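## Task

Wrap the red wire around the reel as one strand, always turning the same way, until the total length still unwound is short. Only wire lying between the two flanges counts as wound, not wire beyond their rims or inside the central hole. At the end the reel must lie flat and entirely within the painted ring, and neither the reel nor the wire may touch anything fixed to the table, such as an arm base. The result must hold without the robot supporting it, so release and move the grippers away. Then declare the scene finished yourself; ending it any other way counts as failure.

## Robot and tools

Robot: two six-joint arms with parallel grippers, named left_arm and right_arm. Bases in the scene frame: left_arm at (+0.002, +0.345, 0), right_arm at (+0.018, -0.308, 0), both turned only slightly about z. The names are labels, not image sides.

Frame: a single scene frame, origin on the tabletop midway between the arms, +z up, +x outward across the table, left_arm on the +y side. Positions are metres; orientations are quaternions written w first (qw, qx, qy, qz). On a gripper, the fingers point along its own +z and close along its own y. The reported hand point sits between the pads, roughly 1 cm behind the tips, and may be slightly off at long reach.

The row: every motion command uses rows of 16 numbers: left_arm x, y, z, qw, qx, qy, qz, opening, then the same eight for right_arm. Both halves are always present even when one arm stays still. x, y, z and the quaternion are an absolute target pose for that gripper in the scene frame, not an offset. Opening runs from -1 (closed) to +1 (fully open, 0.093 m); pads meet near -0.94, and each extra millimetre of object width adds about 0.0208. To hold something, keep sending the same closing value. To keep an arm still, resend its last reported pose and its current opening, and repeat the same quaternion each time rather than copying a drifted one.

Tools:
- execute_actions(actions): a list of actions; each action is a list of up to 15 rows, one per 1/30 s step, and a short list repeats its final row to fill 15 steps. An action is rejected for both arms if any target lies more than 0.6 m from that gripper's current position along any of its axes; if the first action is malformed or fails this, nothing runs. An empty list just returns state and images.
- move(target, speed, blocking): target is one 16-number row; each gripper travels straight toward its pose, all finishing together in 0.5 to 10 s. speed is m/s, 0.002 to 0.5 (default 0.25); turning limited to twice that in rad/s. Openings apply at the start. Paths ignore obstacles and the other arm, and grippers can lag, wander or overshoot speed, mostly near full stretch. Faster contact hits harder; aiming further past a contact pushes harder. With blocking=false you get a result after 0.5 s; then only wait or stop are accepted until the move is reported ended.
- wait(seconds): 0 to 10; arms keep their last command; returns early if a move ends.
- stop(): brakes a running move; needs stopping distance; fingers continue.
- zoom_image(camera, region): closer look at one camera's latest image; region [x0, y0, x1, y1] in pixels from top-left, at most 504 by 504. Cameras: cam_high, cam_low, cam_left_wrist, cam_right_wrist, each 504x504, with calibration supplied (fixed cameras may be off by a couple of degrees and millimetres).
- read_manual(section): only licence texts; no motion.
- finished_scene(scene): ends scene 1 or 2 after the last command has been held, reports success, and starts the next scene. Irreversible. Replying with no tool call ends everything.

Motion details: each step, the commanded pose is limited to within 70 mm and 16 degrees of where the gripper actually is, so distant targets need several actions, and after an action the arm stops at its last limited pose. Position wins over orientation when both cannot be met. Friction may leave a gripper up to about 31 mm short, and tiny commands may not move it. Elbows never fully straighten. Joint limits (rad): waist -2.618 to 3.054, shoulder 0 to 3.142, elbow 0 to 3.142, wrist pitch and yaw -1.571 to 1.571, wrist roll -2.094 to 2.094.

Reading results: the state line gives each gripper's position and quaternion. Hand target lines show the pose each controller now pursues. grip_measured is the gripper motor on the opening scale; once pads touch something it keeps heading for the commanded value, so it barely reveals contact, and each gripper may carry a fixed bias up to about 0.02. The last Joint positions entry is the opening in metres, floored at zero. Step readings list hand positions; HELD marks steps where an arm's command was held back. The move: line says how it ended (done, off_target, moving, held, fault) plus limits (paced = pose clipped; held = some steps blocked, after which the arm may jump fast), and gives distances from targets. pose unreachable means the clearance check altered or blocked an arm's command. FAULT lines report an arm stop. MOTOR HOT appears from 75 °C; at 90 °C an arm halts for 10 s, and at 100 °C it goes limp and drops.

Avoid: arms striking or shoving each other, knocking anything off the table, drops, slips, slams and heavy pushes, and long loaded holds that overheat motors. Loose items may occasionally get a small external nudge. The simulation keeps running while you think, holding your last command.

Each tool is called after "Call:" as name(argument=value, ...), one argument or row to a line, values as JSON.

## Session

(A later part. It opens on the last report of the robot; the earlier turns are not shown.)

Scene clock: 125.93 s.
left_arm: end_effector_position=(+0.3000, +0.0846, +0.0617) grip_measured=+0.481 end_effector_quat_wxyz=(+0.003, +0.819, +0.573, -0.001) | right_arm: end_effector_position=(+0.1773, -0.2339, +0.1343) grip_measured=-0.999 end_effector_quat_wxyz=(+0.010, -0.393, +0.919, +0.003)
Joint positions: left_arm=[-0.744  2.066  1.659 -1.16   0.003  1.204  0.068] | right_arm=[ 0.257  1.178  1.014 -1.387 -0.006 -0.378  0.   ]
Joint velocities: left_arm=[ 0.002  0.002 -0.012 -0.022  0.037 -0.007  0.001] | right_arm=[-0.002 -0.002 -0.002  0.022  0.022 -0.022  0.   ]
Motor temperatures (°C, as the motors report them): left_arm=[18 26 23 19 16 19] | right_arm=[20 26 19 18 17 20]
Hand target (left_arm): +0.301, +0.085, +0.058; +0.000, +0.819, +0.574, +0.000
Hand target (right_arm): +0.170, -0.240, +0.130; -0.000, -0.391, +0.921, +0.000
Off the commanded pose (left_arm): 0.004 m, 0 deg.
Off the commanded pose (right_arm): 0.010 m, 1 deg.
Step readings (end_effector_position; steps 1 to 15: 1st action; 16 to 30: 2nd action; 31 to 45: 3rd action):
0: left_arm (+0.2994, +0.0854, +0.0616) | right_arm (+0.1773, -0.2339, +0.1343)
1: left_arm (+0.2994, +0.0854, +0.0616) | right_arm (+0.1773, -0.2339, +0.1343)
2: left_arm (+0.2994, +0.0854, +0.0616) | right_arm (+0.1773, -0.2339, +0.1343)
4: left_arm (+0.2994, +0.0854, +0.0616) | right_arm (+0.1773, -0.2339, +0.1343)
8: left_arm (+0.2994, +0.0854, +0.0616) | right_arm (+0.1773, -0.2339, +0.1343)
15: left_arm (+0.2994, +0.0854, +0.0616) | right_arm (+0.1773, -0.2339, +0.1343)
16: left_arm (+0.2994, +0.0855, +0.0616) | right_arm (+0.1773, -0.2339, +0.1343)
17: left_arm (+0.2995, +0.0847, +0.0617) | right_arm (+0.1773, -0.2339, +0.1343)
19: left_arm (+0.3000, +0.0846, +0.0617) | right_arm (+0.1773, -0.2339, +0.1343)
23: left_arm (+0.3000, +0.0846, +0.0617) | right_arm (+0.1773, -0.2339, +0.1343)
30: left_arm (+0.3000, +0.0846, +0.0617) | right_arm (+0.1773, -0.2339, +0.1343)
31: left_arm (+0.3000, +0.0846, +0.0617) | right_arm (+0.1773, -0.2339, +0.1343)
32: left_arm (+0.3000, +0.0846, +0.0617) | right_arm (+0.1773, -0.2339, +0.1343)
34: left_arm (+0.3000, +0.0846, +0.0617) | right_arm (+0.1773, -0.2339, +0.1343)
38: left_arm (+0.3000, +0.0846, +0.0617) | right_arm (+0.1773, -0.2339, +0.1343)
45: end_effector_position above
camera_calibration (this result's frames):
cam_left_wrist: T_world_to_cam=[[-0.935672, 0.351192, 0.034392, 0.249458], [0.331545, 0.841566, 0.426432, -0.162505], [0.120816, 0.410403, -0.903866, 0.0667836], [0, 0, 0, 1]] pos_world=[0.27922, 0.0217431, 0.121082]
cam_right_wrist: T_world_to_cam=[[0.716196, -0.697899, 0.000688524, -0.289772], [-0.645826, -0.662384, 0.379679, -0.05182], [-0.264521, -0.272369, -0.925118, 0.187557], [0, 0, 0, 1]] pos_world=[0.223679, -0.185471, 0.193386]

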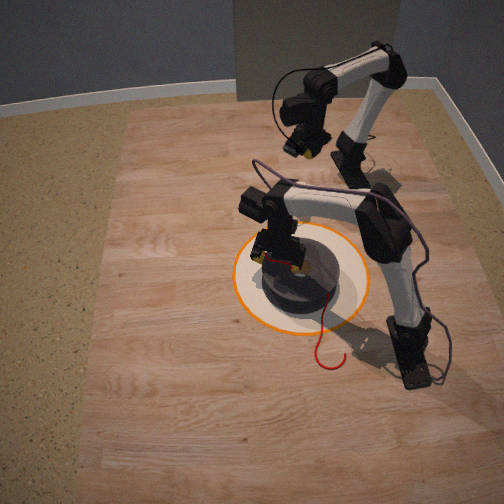

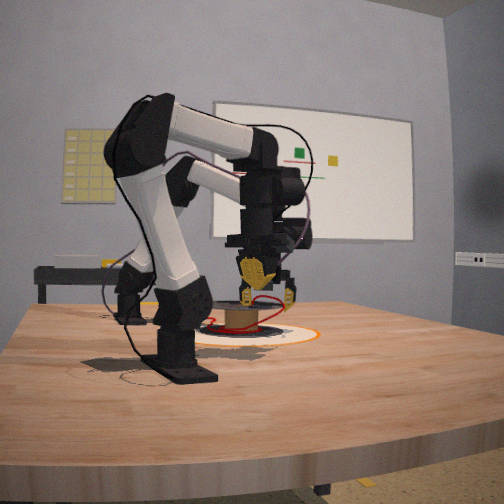

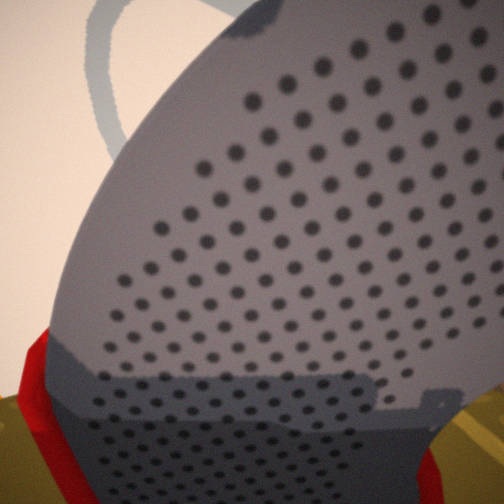

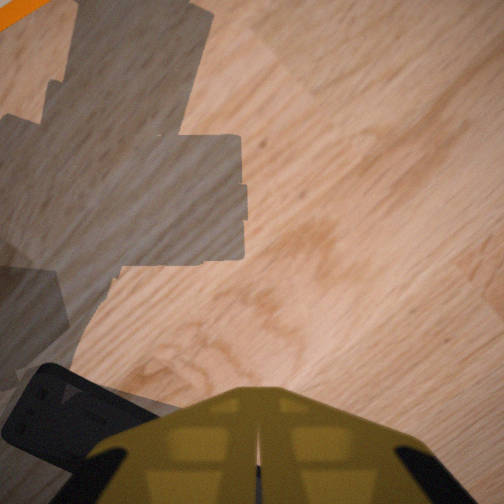

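Call:
move(
  target=[0.287, 0.141, 0.060, 0.0, 0.4226, 0.9063, 0.0, 0.45, 0.17, -0.24, 0.13, 0.0, -0.391, 0.921, 0.0, -1],
  speed=0.3,
)

Call:
move(
  target=[0.2269, 0.163, 0.060, 0.0, -0.0872, 0.9962, 0.0, 0.45, 0.17, -0.24, 0.13, 0.0, -0.391, 0.921, 0.0, -1],
  speed=0.3,
)

Call:
move(
  target=[0.180, 0.127, 0.060, 0.0, -0.5373, 0.8434, 0.0, 0.45, 0.17, -0.24, 0.13, 0.0, -0.391, 0.921, 0.0, -1],
  speed=0.3,
)

Scene clock: 129.43 s.
left_arm: end_effector_position=(+0.2861, +0.1375, +0.0603) grip_measured=+0.481 end_effector_quat_wxyz=(-0.007, +0.435, +0.901, -0.002) | right_arm: end_effector_position=(+0.1773, -0.2339, +0.1343) grip_measured=-0.999 end_effector_quat_wxyz=(+0.010, -0.393, +0.919, +0.003)
Joint positions: left_arm=[-0.655  1.916  1.439 -1.106  0.007  0.272  0.068] | right_arm=[ 0.257  1.178  1.014 -1.387 -0.006 -0.378  0.   ]
Joint velocities: left_arm=[ 0.002  0.002  0.017 -0.007  0.022  0.007  0.001] | right_arm=[ 0.012 -0.012 -0.012 -0.022 -0.051  0.022  0.   ]
Motor temperatures (°C, as the motors report them): left_arm=[18 27 23 19 16 19] | right_arm=[20 26 19 18 17 20]
Hand target (left_arm): +0.288, +0.141, +0.059; -0.000, +0.423, +0.906, -0.000
Hand target (right_arm): +0.170, -0.240, +0.130; -0.000, -0.391, +0.921, +0.000
Off the commanded pose (left_arm): 0.004 m, 2 deg.
Off the commanded pose (right_arm): 0.010 m, 1 deg.
move: done
camera_calibration (this result's frames):
cam_left_wrist: T_world_to_cam=[[-0.787129, -0.614943, 0.0476783, 0.307426], [-0.536118, 0.720352, 0.440081, 0.0622377], [-0.30497, 0.320839, -0.896691, 0.179193], [0, 0, 0, 1]] pos_world=[0.329999, 0.0867243, 0.118634]
cam_right_wrist: T_world_to_cam=[[0.716196, -0.697899, 0.000688524, -0.289772], [-0.645826, -0.662384, 0.379679, -0.05182], [-0.264521, -0.272369, -0.925118, 0.187557], [0, 0, 0, 1]] pos_world=[0.223679, -0.185471, 0.193386]

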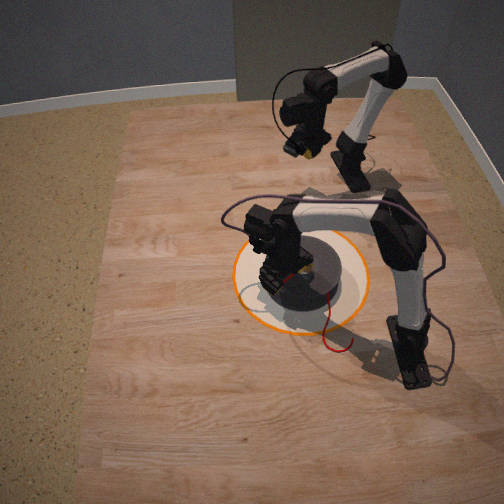

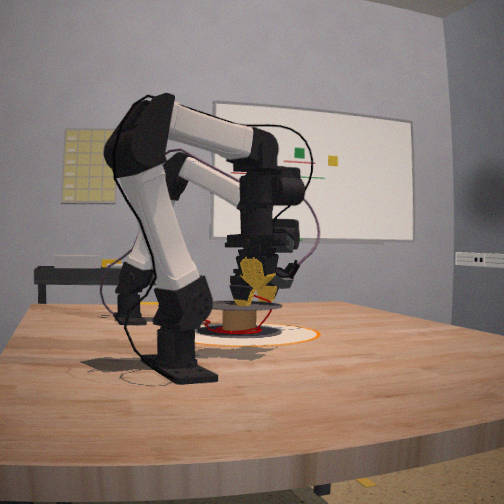

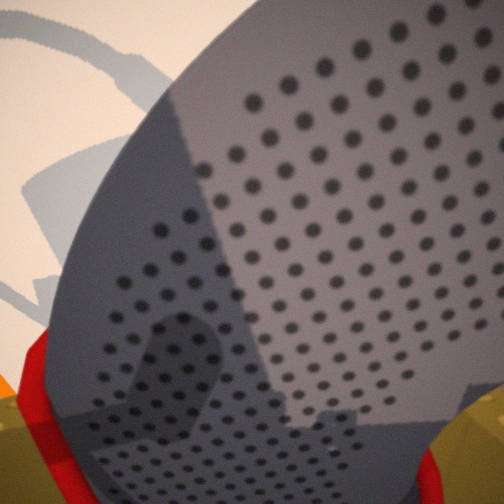

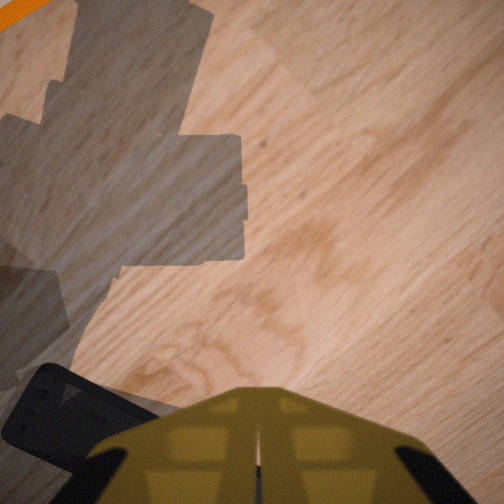

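Scene clock: 131.80 s.
left_arm: end_effector_position=(+0.2306, +0.1599, +0.0592) grip_measured=+0.481 end_effector_quat_wxyz=(-0.005, -0.080, +0.997, -0.007) | right_arm: end_effector_position=(+0.1773, -0.2339, +0.1343) grip_measured=-0.999 end_effector_quat_wxyz=(+0.010, -0.393, +0.919, +0.003)
Joint positions: left_arm=[-0.698  1.693  1.156 -1.032  0.017 -0.831  0.068] | right_arm=[ 0.257  1.178  1.014 -1.387 -0.006 -0.378  0.   ]
Joint velocities: left_arm=[-0.007 -0.022 -0.027 -0.066  0.022 -0.066  0.001] | right_arm=[-0.012 -0.002 -0.027 -0.051 -0.037 -0.022  0.   ]
Motor temperatures (°C, as the motors report them): left_arm=[18 27 23 19 16 19] | right_arm=[20 25 19 18 17 20]
Hand target (left_arm): +0.227, +0.164, +0.059; -0.000, -0.087, +0.996, +0.000
Hand target (right_arm): +0.170, -0.240, +0.130; -0.000, -0.391, +0.921, +0.000
Off the commanded pose (left_arm): 0.005 m, 1 deg.
Off the commanded pose (right_arm): 0.010 m, 1 deg.
move: done
camera_calibration (this result's frames):
cam_left_wrist: T_world_to_cam=[[0.151006, -0.987268, 0.0499925, 0.120684], [-0.890176, -0.113816, 0.441173, 0.231774], [-0.429866, -0.111122, -0.896029, 0.251958], [0, 0, 0, 1]] pos_world=[0.296403, 0.173525, 0.117476]
cam_right_wrist: T_world_to_cam=[[0.716196, -0.697899, 0.000688524, -0.289772], [-0.645826, -0.662384, 0.379679, -0.05182], [-0.264521, -0.272369, -0.925118, 0.187557], [0, 0, 0, 1]] pos_world=[0.223679, -0.185471, 0.193386]

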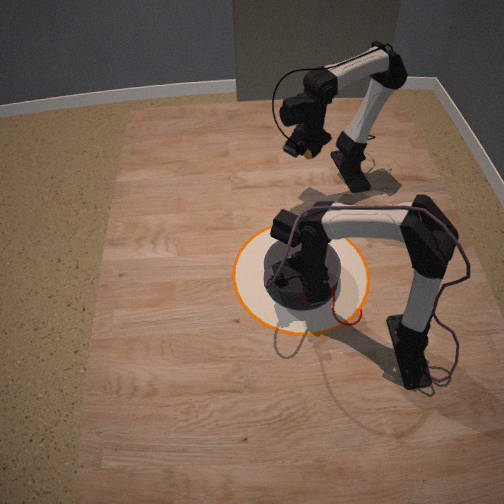

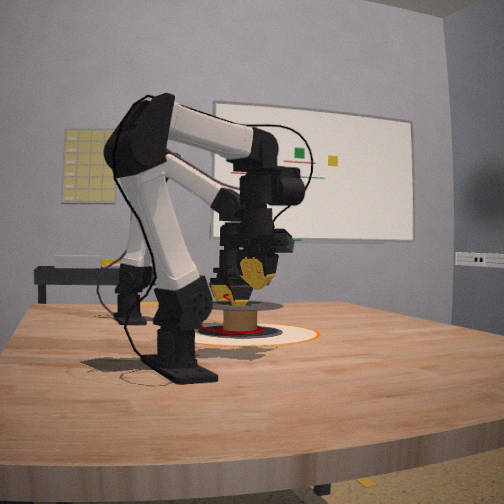

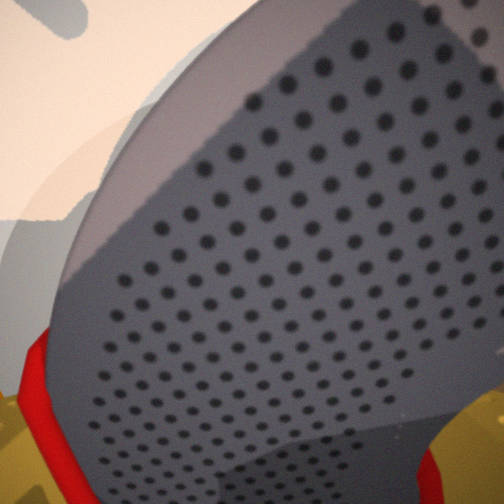

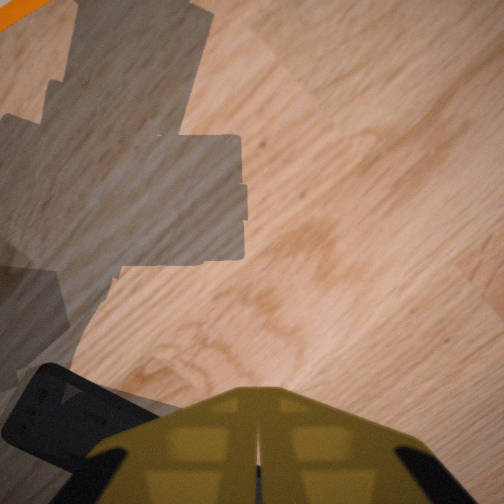

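Scene clock: 134.07 s.
left_arm: end_effector_position=(+0.1847, +0.1224, +0.0591) grip_measured=+0.481 end_effector_quat_wxyz=(-0.005, -0.533, +0.846, -0.005) | right_arm: end_effector_position=(+0.1773, -0.2339, +0.1343) grip_measured=-0.999 end_effector_quat_wxyz=(+0.010, -0.393, +0.919, +0.003)
Joint positions: left_arm=[-0.905  1.665  1.123 -1.021  0.01  -2.001  0.068] | right_arm=[ 0.257  1.178  1.014 -1.387 -0.006 -0.378  0.   ]
Joint velocities: left_arm=[ 0.002 -0.012  0.017  0.037  0.007 -0.066 -0.001] | right_arm=[ 0.007 -0.007 -0.012 -0.007  0.022 -0.022  0.   ]
Motor temperatures (°C, as the motors report them): left_arm=[18 27 23 19 16 19] | right_arm=[20 25 19 18 17 20]
Hand target (left_arm): +0.180, +0.129, +0.060; -0.000, -0.537, +0.843, +0.001
Hand target (right_arm): +0.170, -0.240, +0.130; -0.000, -0.391, +0.921, +0.000
Off the commanded pose (left_arm): 0.007 m, 1 deg.
Off the commanded pose (right_arm): 0.010 m, 1 deg.
move: done
camera_calibration (this result's frames):
cam_left_wrist: T_world_to_cam=[[0.897151, -0.439861, 0.0405266, -0.113692], [-0.410877, -0.797297, 0.442151, 0.181739], [-0.162173, -0.413327, -0.896025, 0.215489], [0, 0, 0, 1]] pos_world=[0.211618, 0.183959, 0.117335]
cam_right_wrist: T_world_to_cam=[[0.716196, -0.697899, 0.000688524, -0.289772], [-0.645826, -0.662384, 0.379679, -0.05182], [-0.264521, -0.272369, -0.925118, 0.187557], [0, 0, 0, 1]] pos_world=[0.223679, -0.185471, 0.193386]

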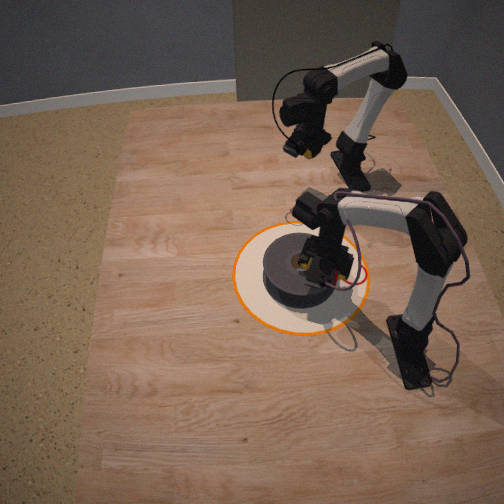

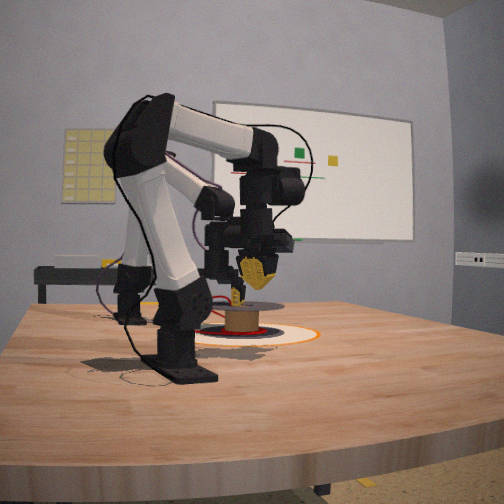

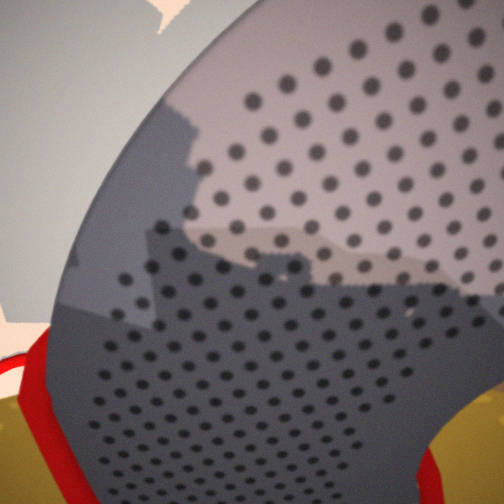

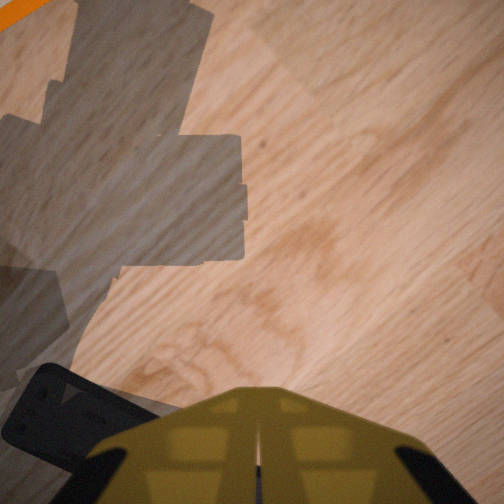

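Call:
execute_actions(
  actions=[],
)

Scene clock: 135.73 s.
left_arm: end_effector_position=(+0.1847, +0.1224, +0.0591) grip_measured=+0.481 end_effector_quat_wxyz=(-0.005, -0.534, +0.846, -0.005) | right_arm: end_effector_position=(+0.1773, -0.2339, +0.1343) grip_measured=-0.999 end_effector_quat_wxyz=(+0.010, -0.393, +0.919, +0.003)
Joint positions: left_arm=[-0.905  1.665  1.123 -1.021  0.01  -2.004  0.068] | right_arm=[ 0.257  1.178  1.014 -1.387 -0.006 -0.378  0.   ]
Joint velocities: left_arm=[-0.002 -0.022 -0.007 -0.051 -0.037 -0.007 -0.001] | right_arm=[-0.002 -0.002  0.002 -0.007 -0.066  0.051  0.   ]
Motor temperatures (°C, as the motors report them): left_arm=[18 27 23 18 16 19] | right_arm=[20 25 19 18 17 20]
Hand target (left_arm): +0.180, +0.129, +0.060; -0.000, -0.537, +0.843, +0.001
Hand target (right_arm): +0.170, -0.240, +0.130; -0.000, -0.391, +0.921, +0.000
Off the commanded pose (left_arm): 0.007 m, 1 deg.
Off the commanded pose (right_arm): 0.010 m, 1 deg.
camera_calibration (this result's frames):
cam_left_wrist: T_world_to_cam=[[0.898324, -0.437464, 0.0404926, -0.1142], [-0.408732, -0.798395, 0.442159, 0.181477], [-0.1611, -0.413752, -0.896022, 0.215343], [0, 0, 0, 1]] pos_world=[0.211456, 0.18403, 0.117334]
cam_right_wrist: T_world_to_cam=[[0.716196, -0.697899, 0.000688524, -0.289772], [-0.645826, -0.662384, 0.379679, -0.05182], [-0.264521, -0.272369, -0.925118, 0.187557], [0, 0, 0, 1]] pos_world=[0.223679, -0.185471, 0.193386]

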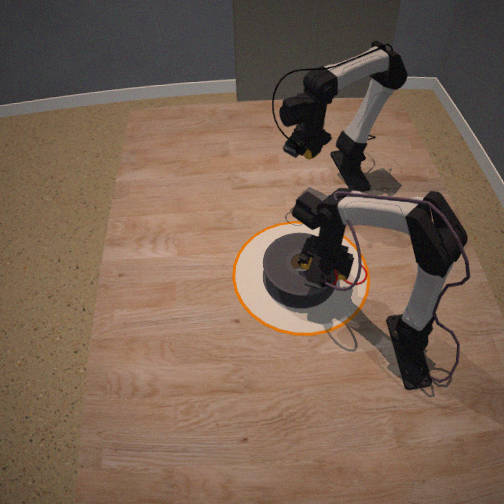

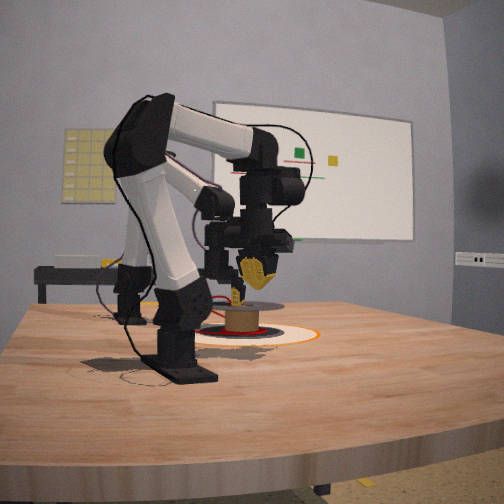

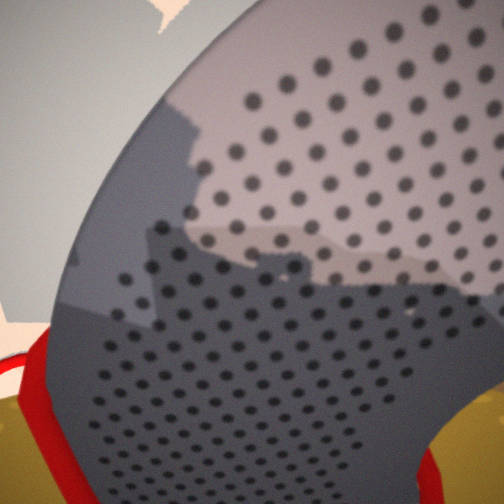

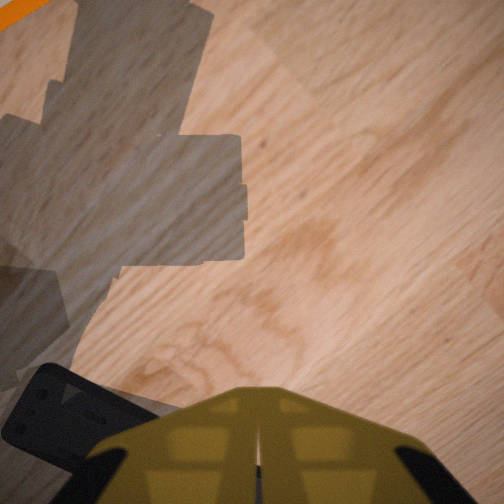

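Call:
move(
  target=[0.185,0.122,0.06,0,-0.537,0.843,0,1.0, 0.17,-0.24,0.13,0,-0.391,0.921,0,-1],
  speed=0.1,
)

Call:
move(
  target=[0.185,0.125,0.13,0,-0.537,0.843,0,1.0, 0.17,-0.24,0.13,0,-0.391,0.921,0,-1],
  speed=0.2,
)

Call:
move(
  target=[0.12,0.22,0.2,0,0.216,0.976,0,1.0, 0.17,-0.24,0.13,0,-0.391,0.921,0,-1],
  speed=0.3,
)

Scene clock: 136.93 s.
left_arm: end_effector_position=(+0.1848, +0.1223, +0.0591) grip_measured=+0.991 end_effector_quat_wxyz=(-0.005, -0.537, +0.843, -0.005) | right_arm: end_effector_position=(+0.1773, -0.2339, +0.1343) grip_measured=-0.999 end_effector_quat_wxyz=(+0.010, -0.393, +0.919, +0.003)
Joint positions: left_arm=[-0.905  1.665  1.123 -1.021  0.01  -2.012  0.093] | right_arm=[ 0.257  1.178  1.014 -1.387 -0.006 -0.378  0.   ]
Joint velocities: left_arm=[ 0.002 -0.002 -0.017  0.125 -0.007 -0.11  -0.   ] | right_arm=[-0.002 -0.002 -0.002  0.007  0.022 -0.095  0.   ]
Motor temperatures (°C, as the motors report them): left_arm=[18 27 23 18 16 19] | right_arm=[20 25 19 18 17 20]
Hand target (left_arm): +0.185, +0.122, +0.060; -0.000, -0.537, +0.843, -0.000
Hand target (right_arm): +0.170, -0.240, +0.130; -0.000, -0.391, +0.921, +0.000
Off the commanded pose (left_arm): 0.001 m, 1 deg.
Off the commanded pose (right_arm): 0.010 m, 1 deg.
move: done
camera_calibration (this result's frames):
cam_left_wrist: T_world_to_cam=[[0.901957, -0.4299, 0.0407319, -0.115895], [-0.402078, -0.801677, 0.44232, 0.180606], [-0.157499, -0.415331, -0.895932, 0.214846], [0, 0, 0, 1]] pos_world=[0.210988, 0.184197, 0.117322]
cam_right_wrist: T_world_to_cam=[[0.716196, -0.697899, 0.000688524, -0.289772], [-0.645826, -0.662384, 0.379679, -0.05182], [-0.264521, -0.272369, -0.925118, 0.187557], [0, 0, 0, 1]] pos_world=[0.223679, -0.185471, 0.193386]

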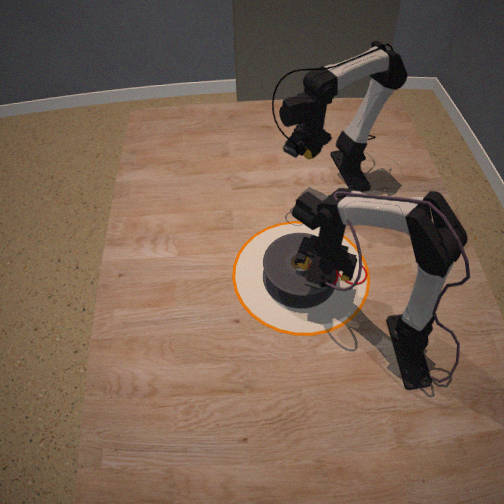

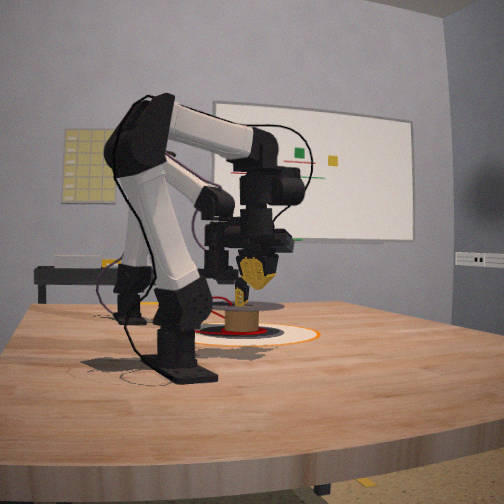

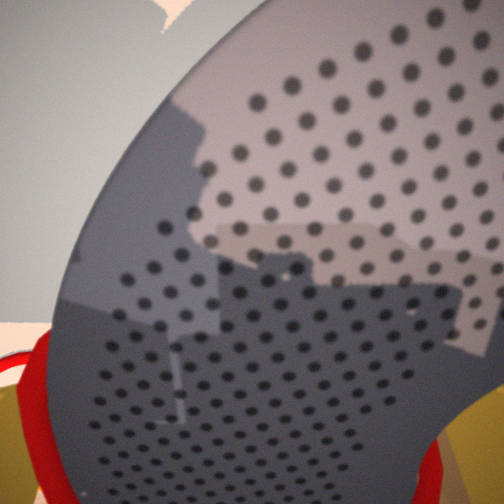

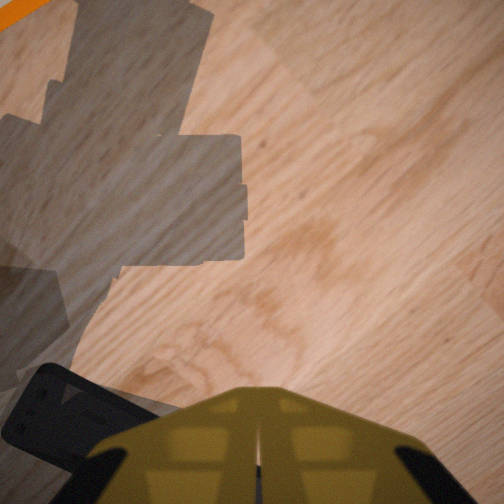

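Scene clock: 138.00 s.
left_arm: end_effector_position=(+0.1841, +0.1230, +0.1222) grip_measured=+0.991 end_effector_quat_wxyz=(-0.006, -0.537, +0.843, +0.005) | right_arm: end_effector_position=(+0.1773, -0.2339, +0.1343) grip_measured=-0.999 end_effector_quat_wxyz=(+0.010, -0.393, +0.919, +0.003)
Joint positions: left_arm=[-0.905  1.637  1.348 -1.293  0.01  -2.012  0.093] | right_arm=[ 0.257  1.178  1.014 -1.387 -0.006 -0.378  0.   ]
Joint velocities: left_arm=[ 0.007 -0.017 -0.002 -0.007  0.037 -0.022 -0.   ] | right_arm=[ 0.007  0.007  0.012 -0.022 -0.022  0.022  0.   ]
Motor temperatures (°C, as the motors report them): left_arm=[18 27 23 18 16 19] | right_arm=[20 25 19 18 17 20]
Hand target (left_arm): +0.185, +0.125, +0.130; +0.000, -0.537, +0.843, -0.000
Hand target (right_arm): +0.170, -0.240, +0.130; -0.000, -0.391, +0.921, +0.000
Off the commanded pose (left_arm): 0.008 m, 1 deg.
Off the commanded pose (right_arm): 0.010 m, 1 deg.
move: done
camera_calibration (this result's frames):
cam_left_wrist: T_world_to_cam=[[0.902354, -0.430377, 0.0230774, -0.115434], [-0.396622, -0.808243, 0.435241, 0.153694], [-0.168665, -0.401894, -0.900018, 0.272543], [0, 0, 0, 1]] pos_world=[0.211089, 0.184076, 0.181064]
cam_right_wrist: T_world_to_cam=[[0.716196, -0.697899, 0.000688524, -0.289772], [-0.645826, -0.662384, 0.379679, -0.05182], [-0.264521, -0.272369, -0.925118, 0.187557], [0, 0, 0, 1]] pos_world=[0.223679, -0.185471, 0.193386]

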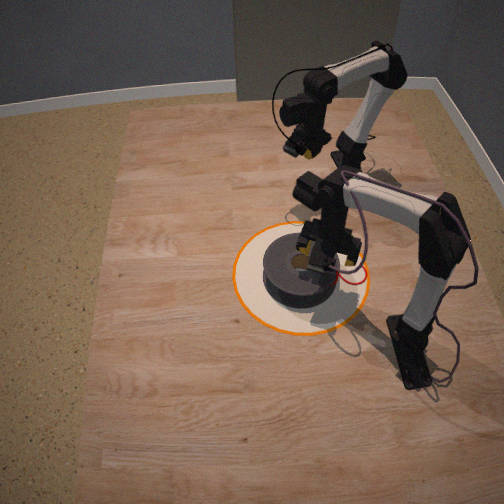

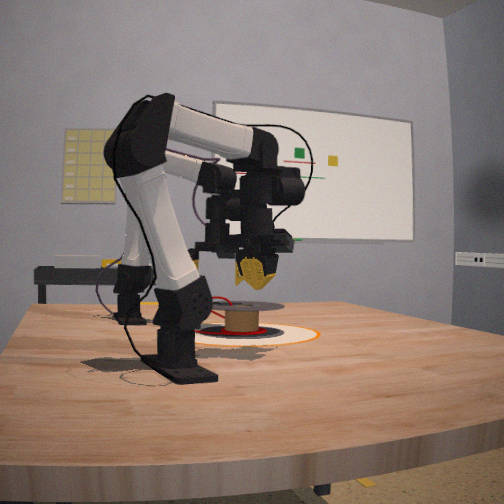

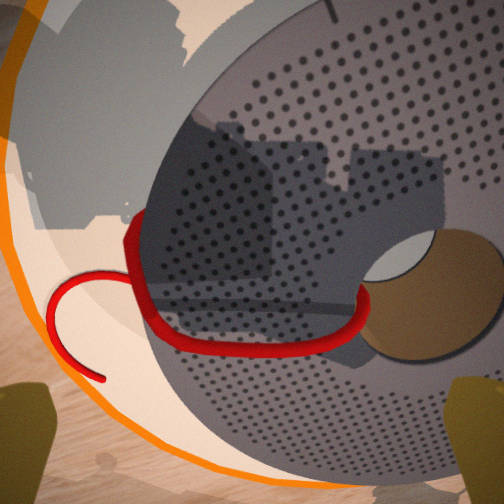

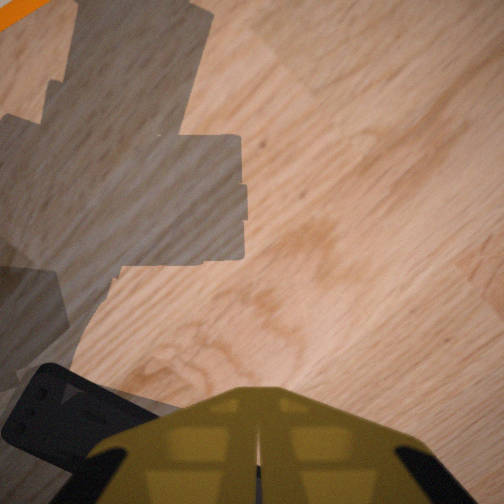

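Scene clock: 141.27 s.
left_arm: end_effector_position=(+0.1247, +0.2131, +0.1989) grip_measured=+0.991 end_effector_quat_wxyz=(+0.043, +0.217, +0.975, -0.035) | right_arm: end_effector_position=(+0.1773, -0.2339, +0.1343) grip_measured=-0.999 end_effector_quat_wxyz=(+0.010, -0.393, +0.919, +0.003)
Joint positions: left_arm=[-0.84   1.162  1.262 -1.56   0.009 -0.376  0.093] | right_arm=[ 0.257  1.178  1.014 -1.387 -0.006 -0.378  0.   ]
Joint velocities: left_arm=[ 0.002 -0.007  0.002 -0.051 -0.037 -0.022 -0.   ] | right_arm=[-0.007  0.002 -0.012 -0.051 -0.081 -0.051  0.   ]
Motor temperatures (°C, as the motors report them): left_arm=[18 27 23 18 16 19] | right_arm=[20 25 20 18 17 20]
Hand target (left_arm): +0.122, +0.220, +0.198; +0.043, +0.216, +0.975, -0.029
Hand target (right_arm): +0.170, -0.240, +0.130; -0.000, -0.391, +0.921, +0.000
Off the commanded pose (left_arm): 0.008 m, 6 deg.
Off the commanded pose (right_arm): 0.010 m, 1 deg.
joint sent to its limit (left arm) — the command would take joint 4 (wrist pitch) past its lower limit, so that joint was sent only as far as its limit.
move: off_target (left_arm)
camera_calibration (this result's frames):
cam_left_wrist: T_world_to_cam=[[-0.435545, -0.896114, 0.0853189, 0.228879], [-0.833656, 0.437304, 0.337316, -0.021876], [-0.339584, 0.0757899, -0.937517, 0.294648], [0, 0, 0, 1]] pos_world=[0.181508, 0.192337, 0.264089]
cam_right_wrist: T_world_to_cam=[[0.716196, -0.697899, 0.000688524, -0.289772], [-0.645826, -0.662384, 0.379679, -0.05182], [-0.264521, -0.272369, -0.925118, 0.187557], [0, 0, 0, 1]] pos_world=[0.223679, -0.185471, 0.193386]

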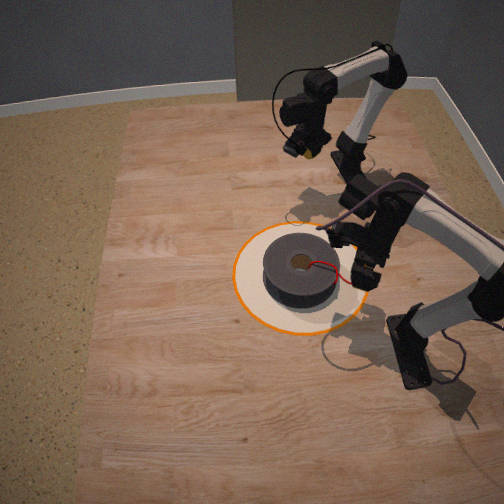

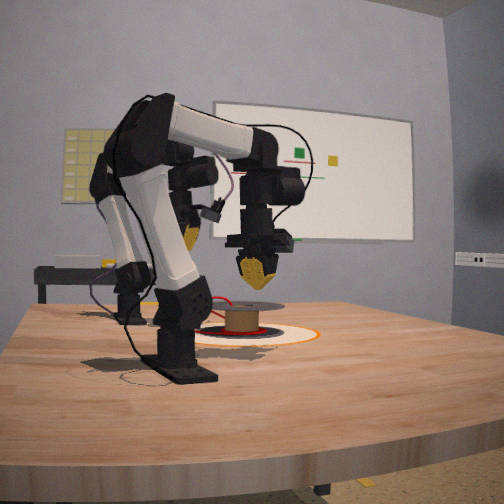

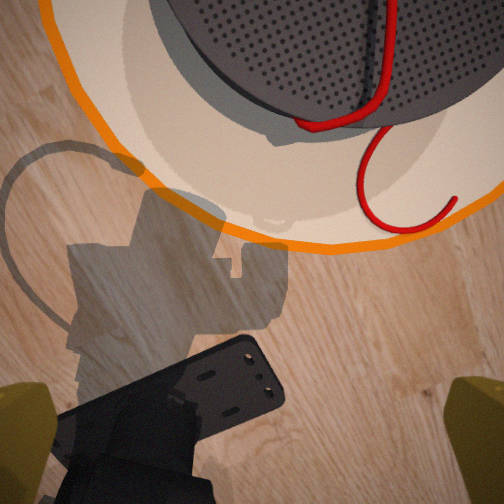

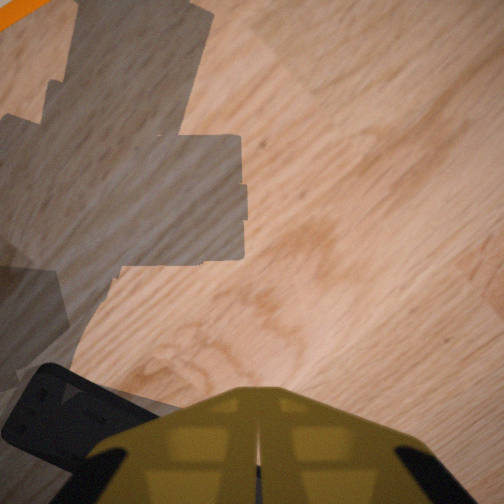

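Call:
zoom_image(
  camera="cam_high",
  region=[230, 210, 390, 340],
)

Call:
zoom_image(
  camera="cam_low",
  region=[170, 270, 330, 360],
)

Region (230, 210, 390, 340) of cam_high's 504x504 image, scaled by 3.150, with more detail than that image has; it fills the top 410 rows of this view, and the rest is white.

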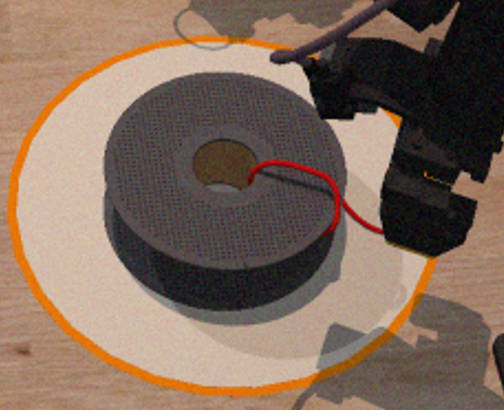

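Region (170, 270, 330, 360) of cam_low's 504x504 image, scaled by 3.150, with more detail than that image has; it fills the top 284 rows of this view, and the rest is white.

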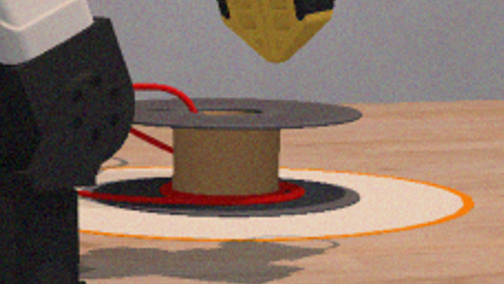

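Call:
move(
  target=[0.30,0.083,0.11,0,0.7934,0.6088,0,1.0, 0.150,-0.062,0.05,0.4629,-0.428,0.7267,0.2727,-1],
  speed=0.3,
)

Scene clock: 168.70 s.
left_arm: end_effector_position=(+0.2938, +0.0765, +0.1132) grip_measured=+0.991 end_effector_quat_wxyz=(+0.008, +0.794, +0.608, -0.004) | right_arm: end_effector_position=(+0.1549, -0.0597, +0.0540) grip_measured=-0.999 end_effector_quat_wxyz=(+0.460, -0.441, +0.727, +0.256)
Joint positions: left_arm=[-0.766  2.046  1.835 -1.346  0.011  1.096  0.093] | right_arm=[ 0.91   1.064  0.017  0.584  0.027 -0.023  0.   ]
Joint velocities: left_arm=[ 0.012 -0.002 -0.017 -0.007 -0.007  0.022 -0.   ] | right_arm=[-0.002  0.002 -0.017  0.022 -0.037 -0.022  0.   ]
Motor temperatures (°C, as the motors report them): left_arm=[18 24 23 19 16 19] | right_arm=[20 23 19 19 17 20]
Hand target (left_arm): +0.298, +0.080, +0.112; +0.001, +0.793, +0.609, +0.000
Hand target (right_arm): +0.152, -0.064, +0.045; +0.452, -0.443, +0.732, +0.250
Off the commanded pose (left_arm): 0.010 m, 1 deg.
Off the commanded pose (right_arm): 0.007 m, 2 deg.
joint sent to its limit (right arm) — the command would take joint 3 (elbow) past its lower limit, so that joint was sent only as far as its limit.
move: done
camera_calibration (this result's frames):
cam_left_wrist: T_world_to_cam=[[-0.962338, 0.270138, 0.030521, 0.259182], [0.257931, 0.8718, 0.416457, -0.155177], [0.0858926, 0.408645, -0.908643, 0.128427], [0, 0, 0, 1]] pos_world=[0.278415, 0.012787, 0.173408]
cam_right_wrist: T_world_to_cam=[[0.875379, -0.482903, 0.0226957, -0.165082], [-0.357215, -0.677744, -0.642698, 0.0891633], [0.325743, 0.554497, -0.765784, 0.104169], [0, 0, 0, 1]] pos_world=[0.142427, -0.07705, 0.140823]

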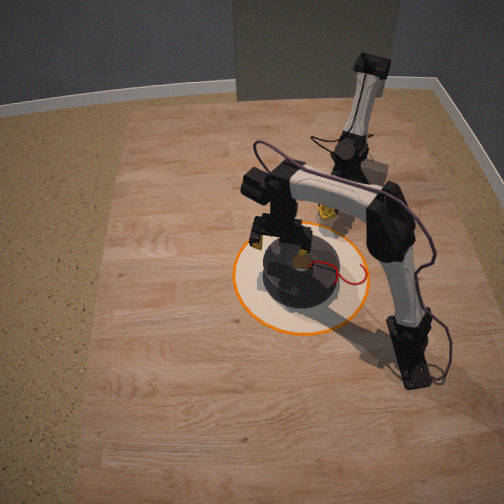

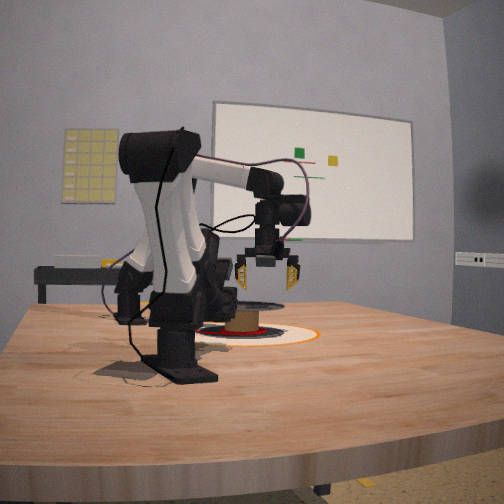

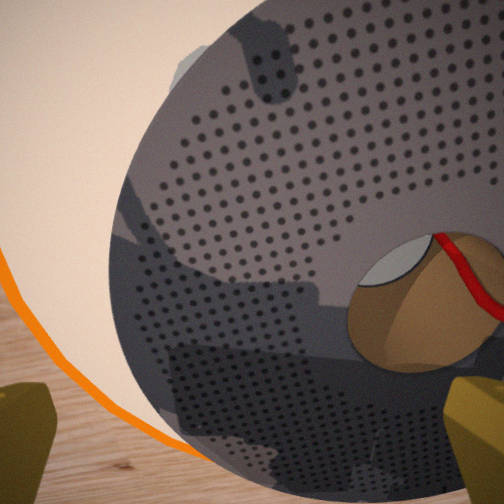

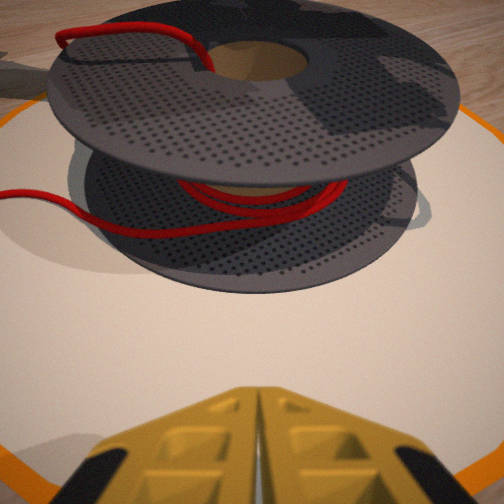

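Call:
move(
  target=[0.30,0.083,0.11,0,0.7934,0.6088,0,1.0, 0.178,-0.012,0.026,0.4629,-0.428,0.7267,0.2727,-1],
  speed=0.15,
)

Scene clock: 170.53 s.
left_arm: end_effector_position=(+0.2968, +0.0798, +0.1132) grip_measured=+0.991 end_effector_quat_wxyz=(+0.008, +0.794, +0.608, -0.004) | right_arm: end_effector_position=(+0.1764, -0.0193, +0.0226) grip_measured=-0.999 end_effector_quat_wxyz=(+0.459, -0.430, +0.731, +0.264)
Joint positions: left_arm=[-0.755  2.046  1.835 -1.346  0.011  1.107  0.093] | right_arm=[0.91  1.707 0.117 1.136 0.027 0.004 0.   ]
Joint velocities: left_arm=[-0.022 -0.012 -0.002 -0.081 -0.037 -0.037 -0.001] | right_arm=[-0.002 -0.002 -0.007  0.037 -0.007 -0.066  0.   ]
Motor temperatures (°C, as the motors report them): left_arm=[18 25 23 19 16 19] | right_arm=[20 23 19 20 17 20]
Hand target (left_arm): +0.300, +0.083, +0.110; +0.000, +0.793, +0.609, +0.000
Hand target (right_arm): +0.178, -0.013, +0.026; +0.463, -0.428, +0.727, +0.273
Off the commanded pose (left_arm): 0.006 m, 1 deg.
Off the commanded pose (right_arm): 0.008 m, 1 deg.
move: done
camera_calibration (this result's frames):
cam_left_wrist: T_world_to_cam=[[-0.962456, 0.269755, 0.0301841, 0.261276], [0.25741, 0.87177, 0.416841, -0.158702], [0.0861313, 0.408961, -0.908478, 0.12671], [0, 0, 0, 1]] pos_world=[0.281405, 0.0160515, 0.173381]
cam_right_wrist: T_world_to_cam=[[0.869622, -0.493716, -0.00127751, -0.162292], [-0.37617, -0.660899, -0.649391, 0.107842], [0.31977, 0.565206, -0.760453, 0.0518481], [0, 0, 0, 1]] pos_world=[0.16512, -0.0381582, 0.109253]

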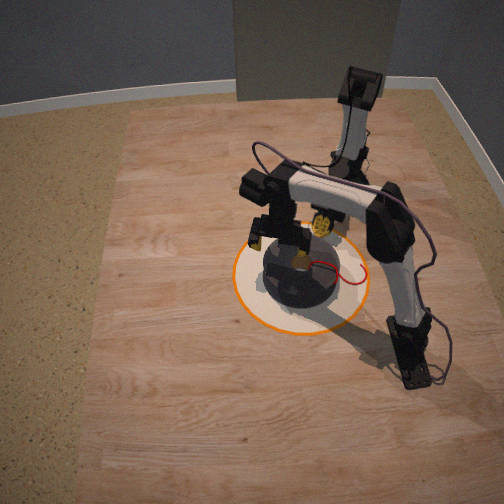

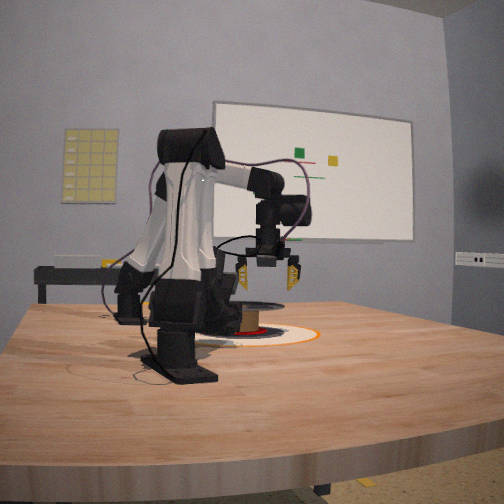

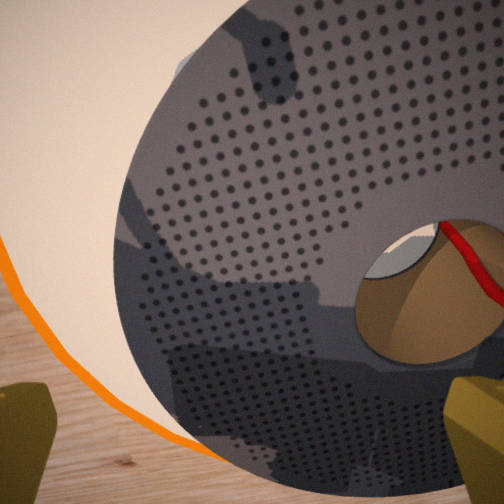

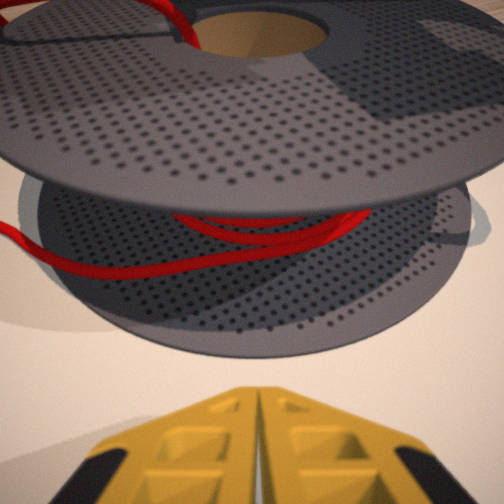

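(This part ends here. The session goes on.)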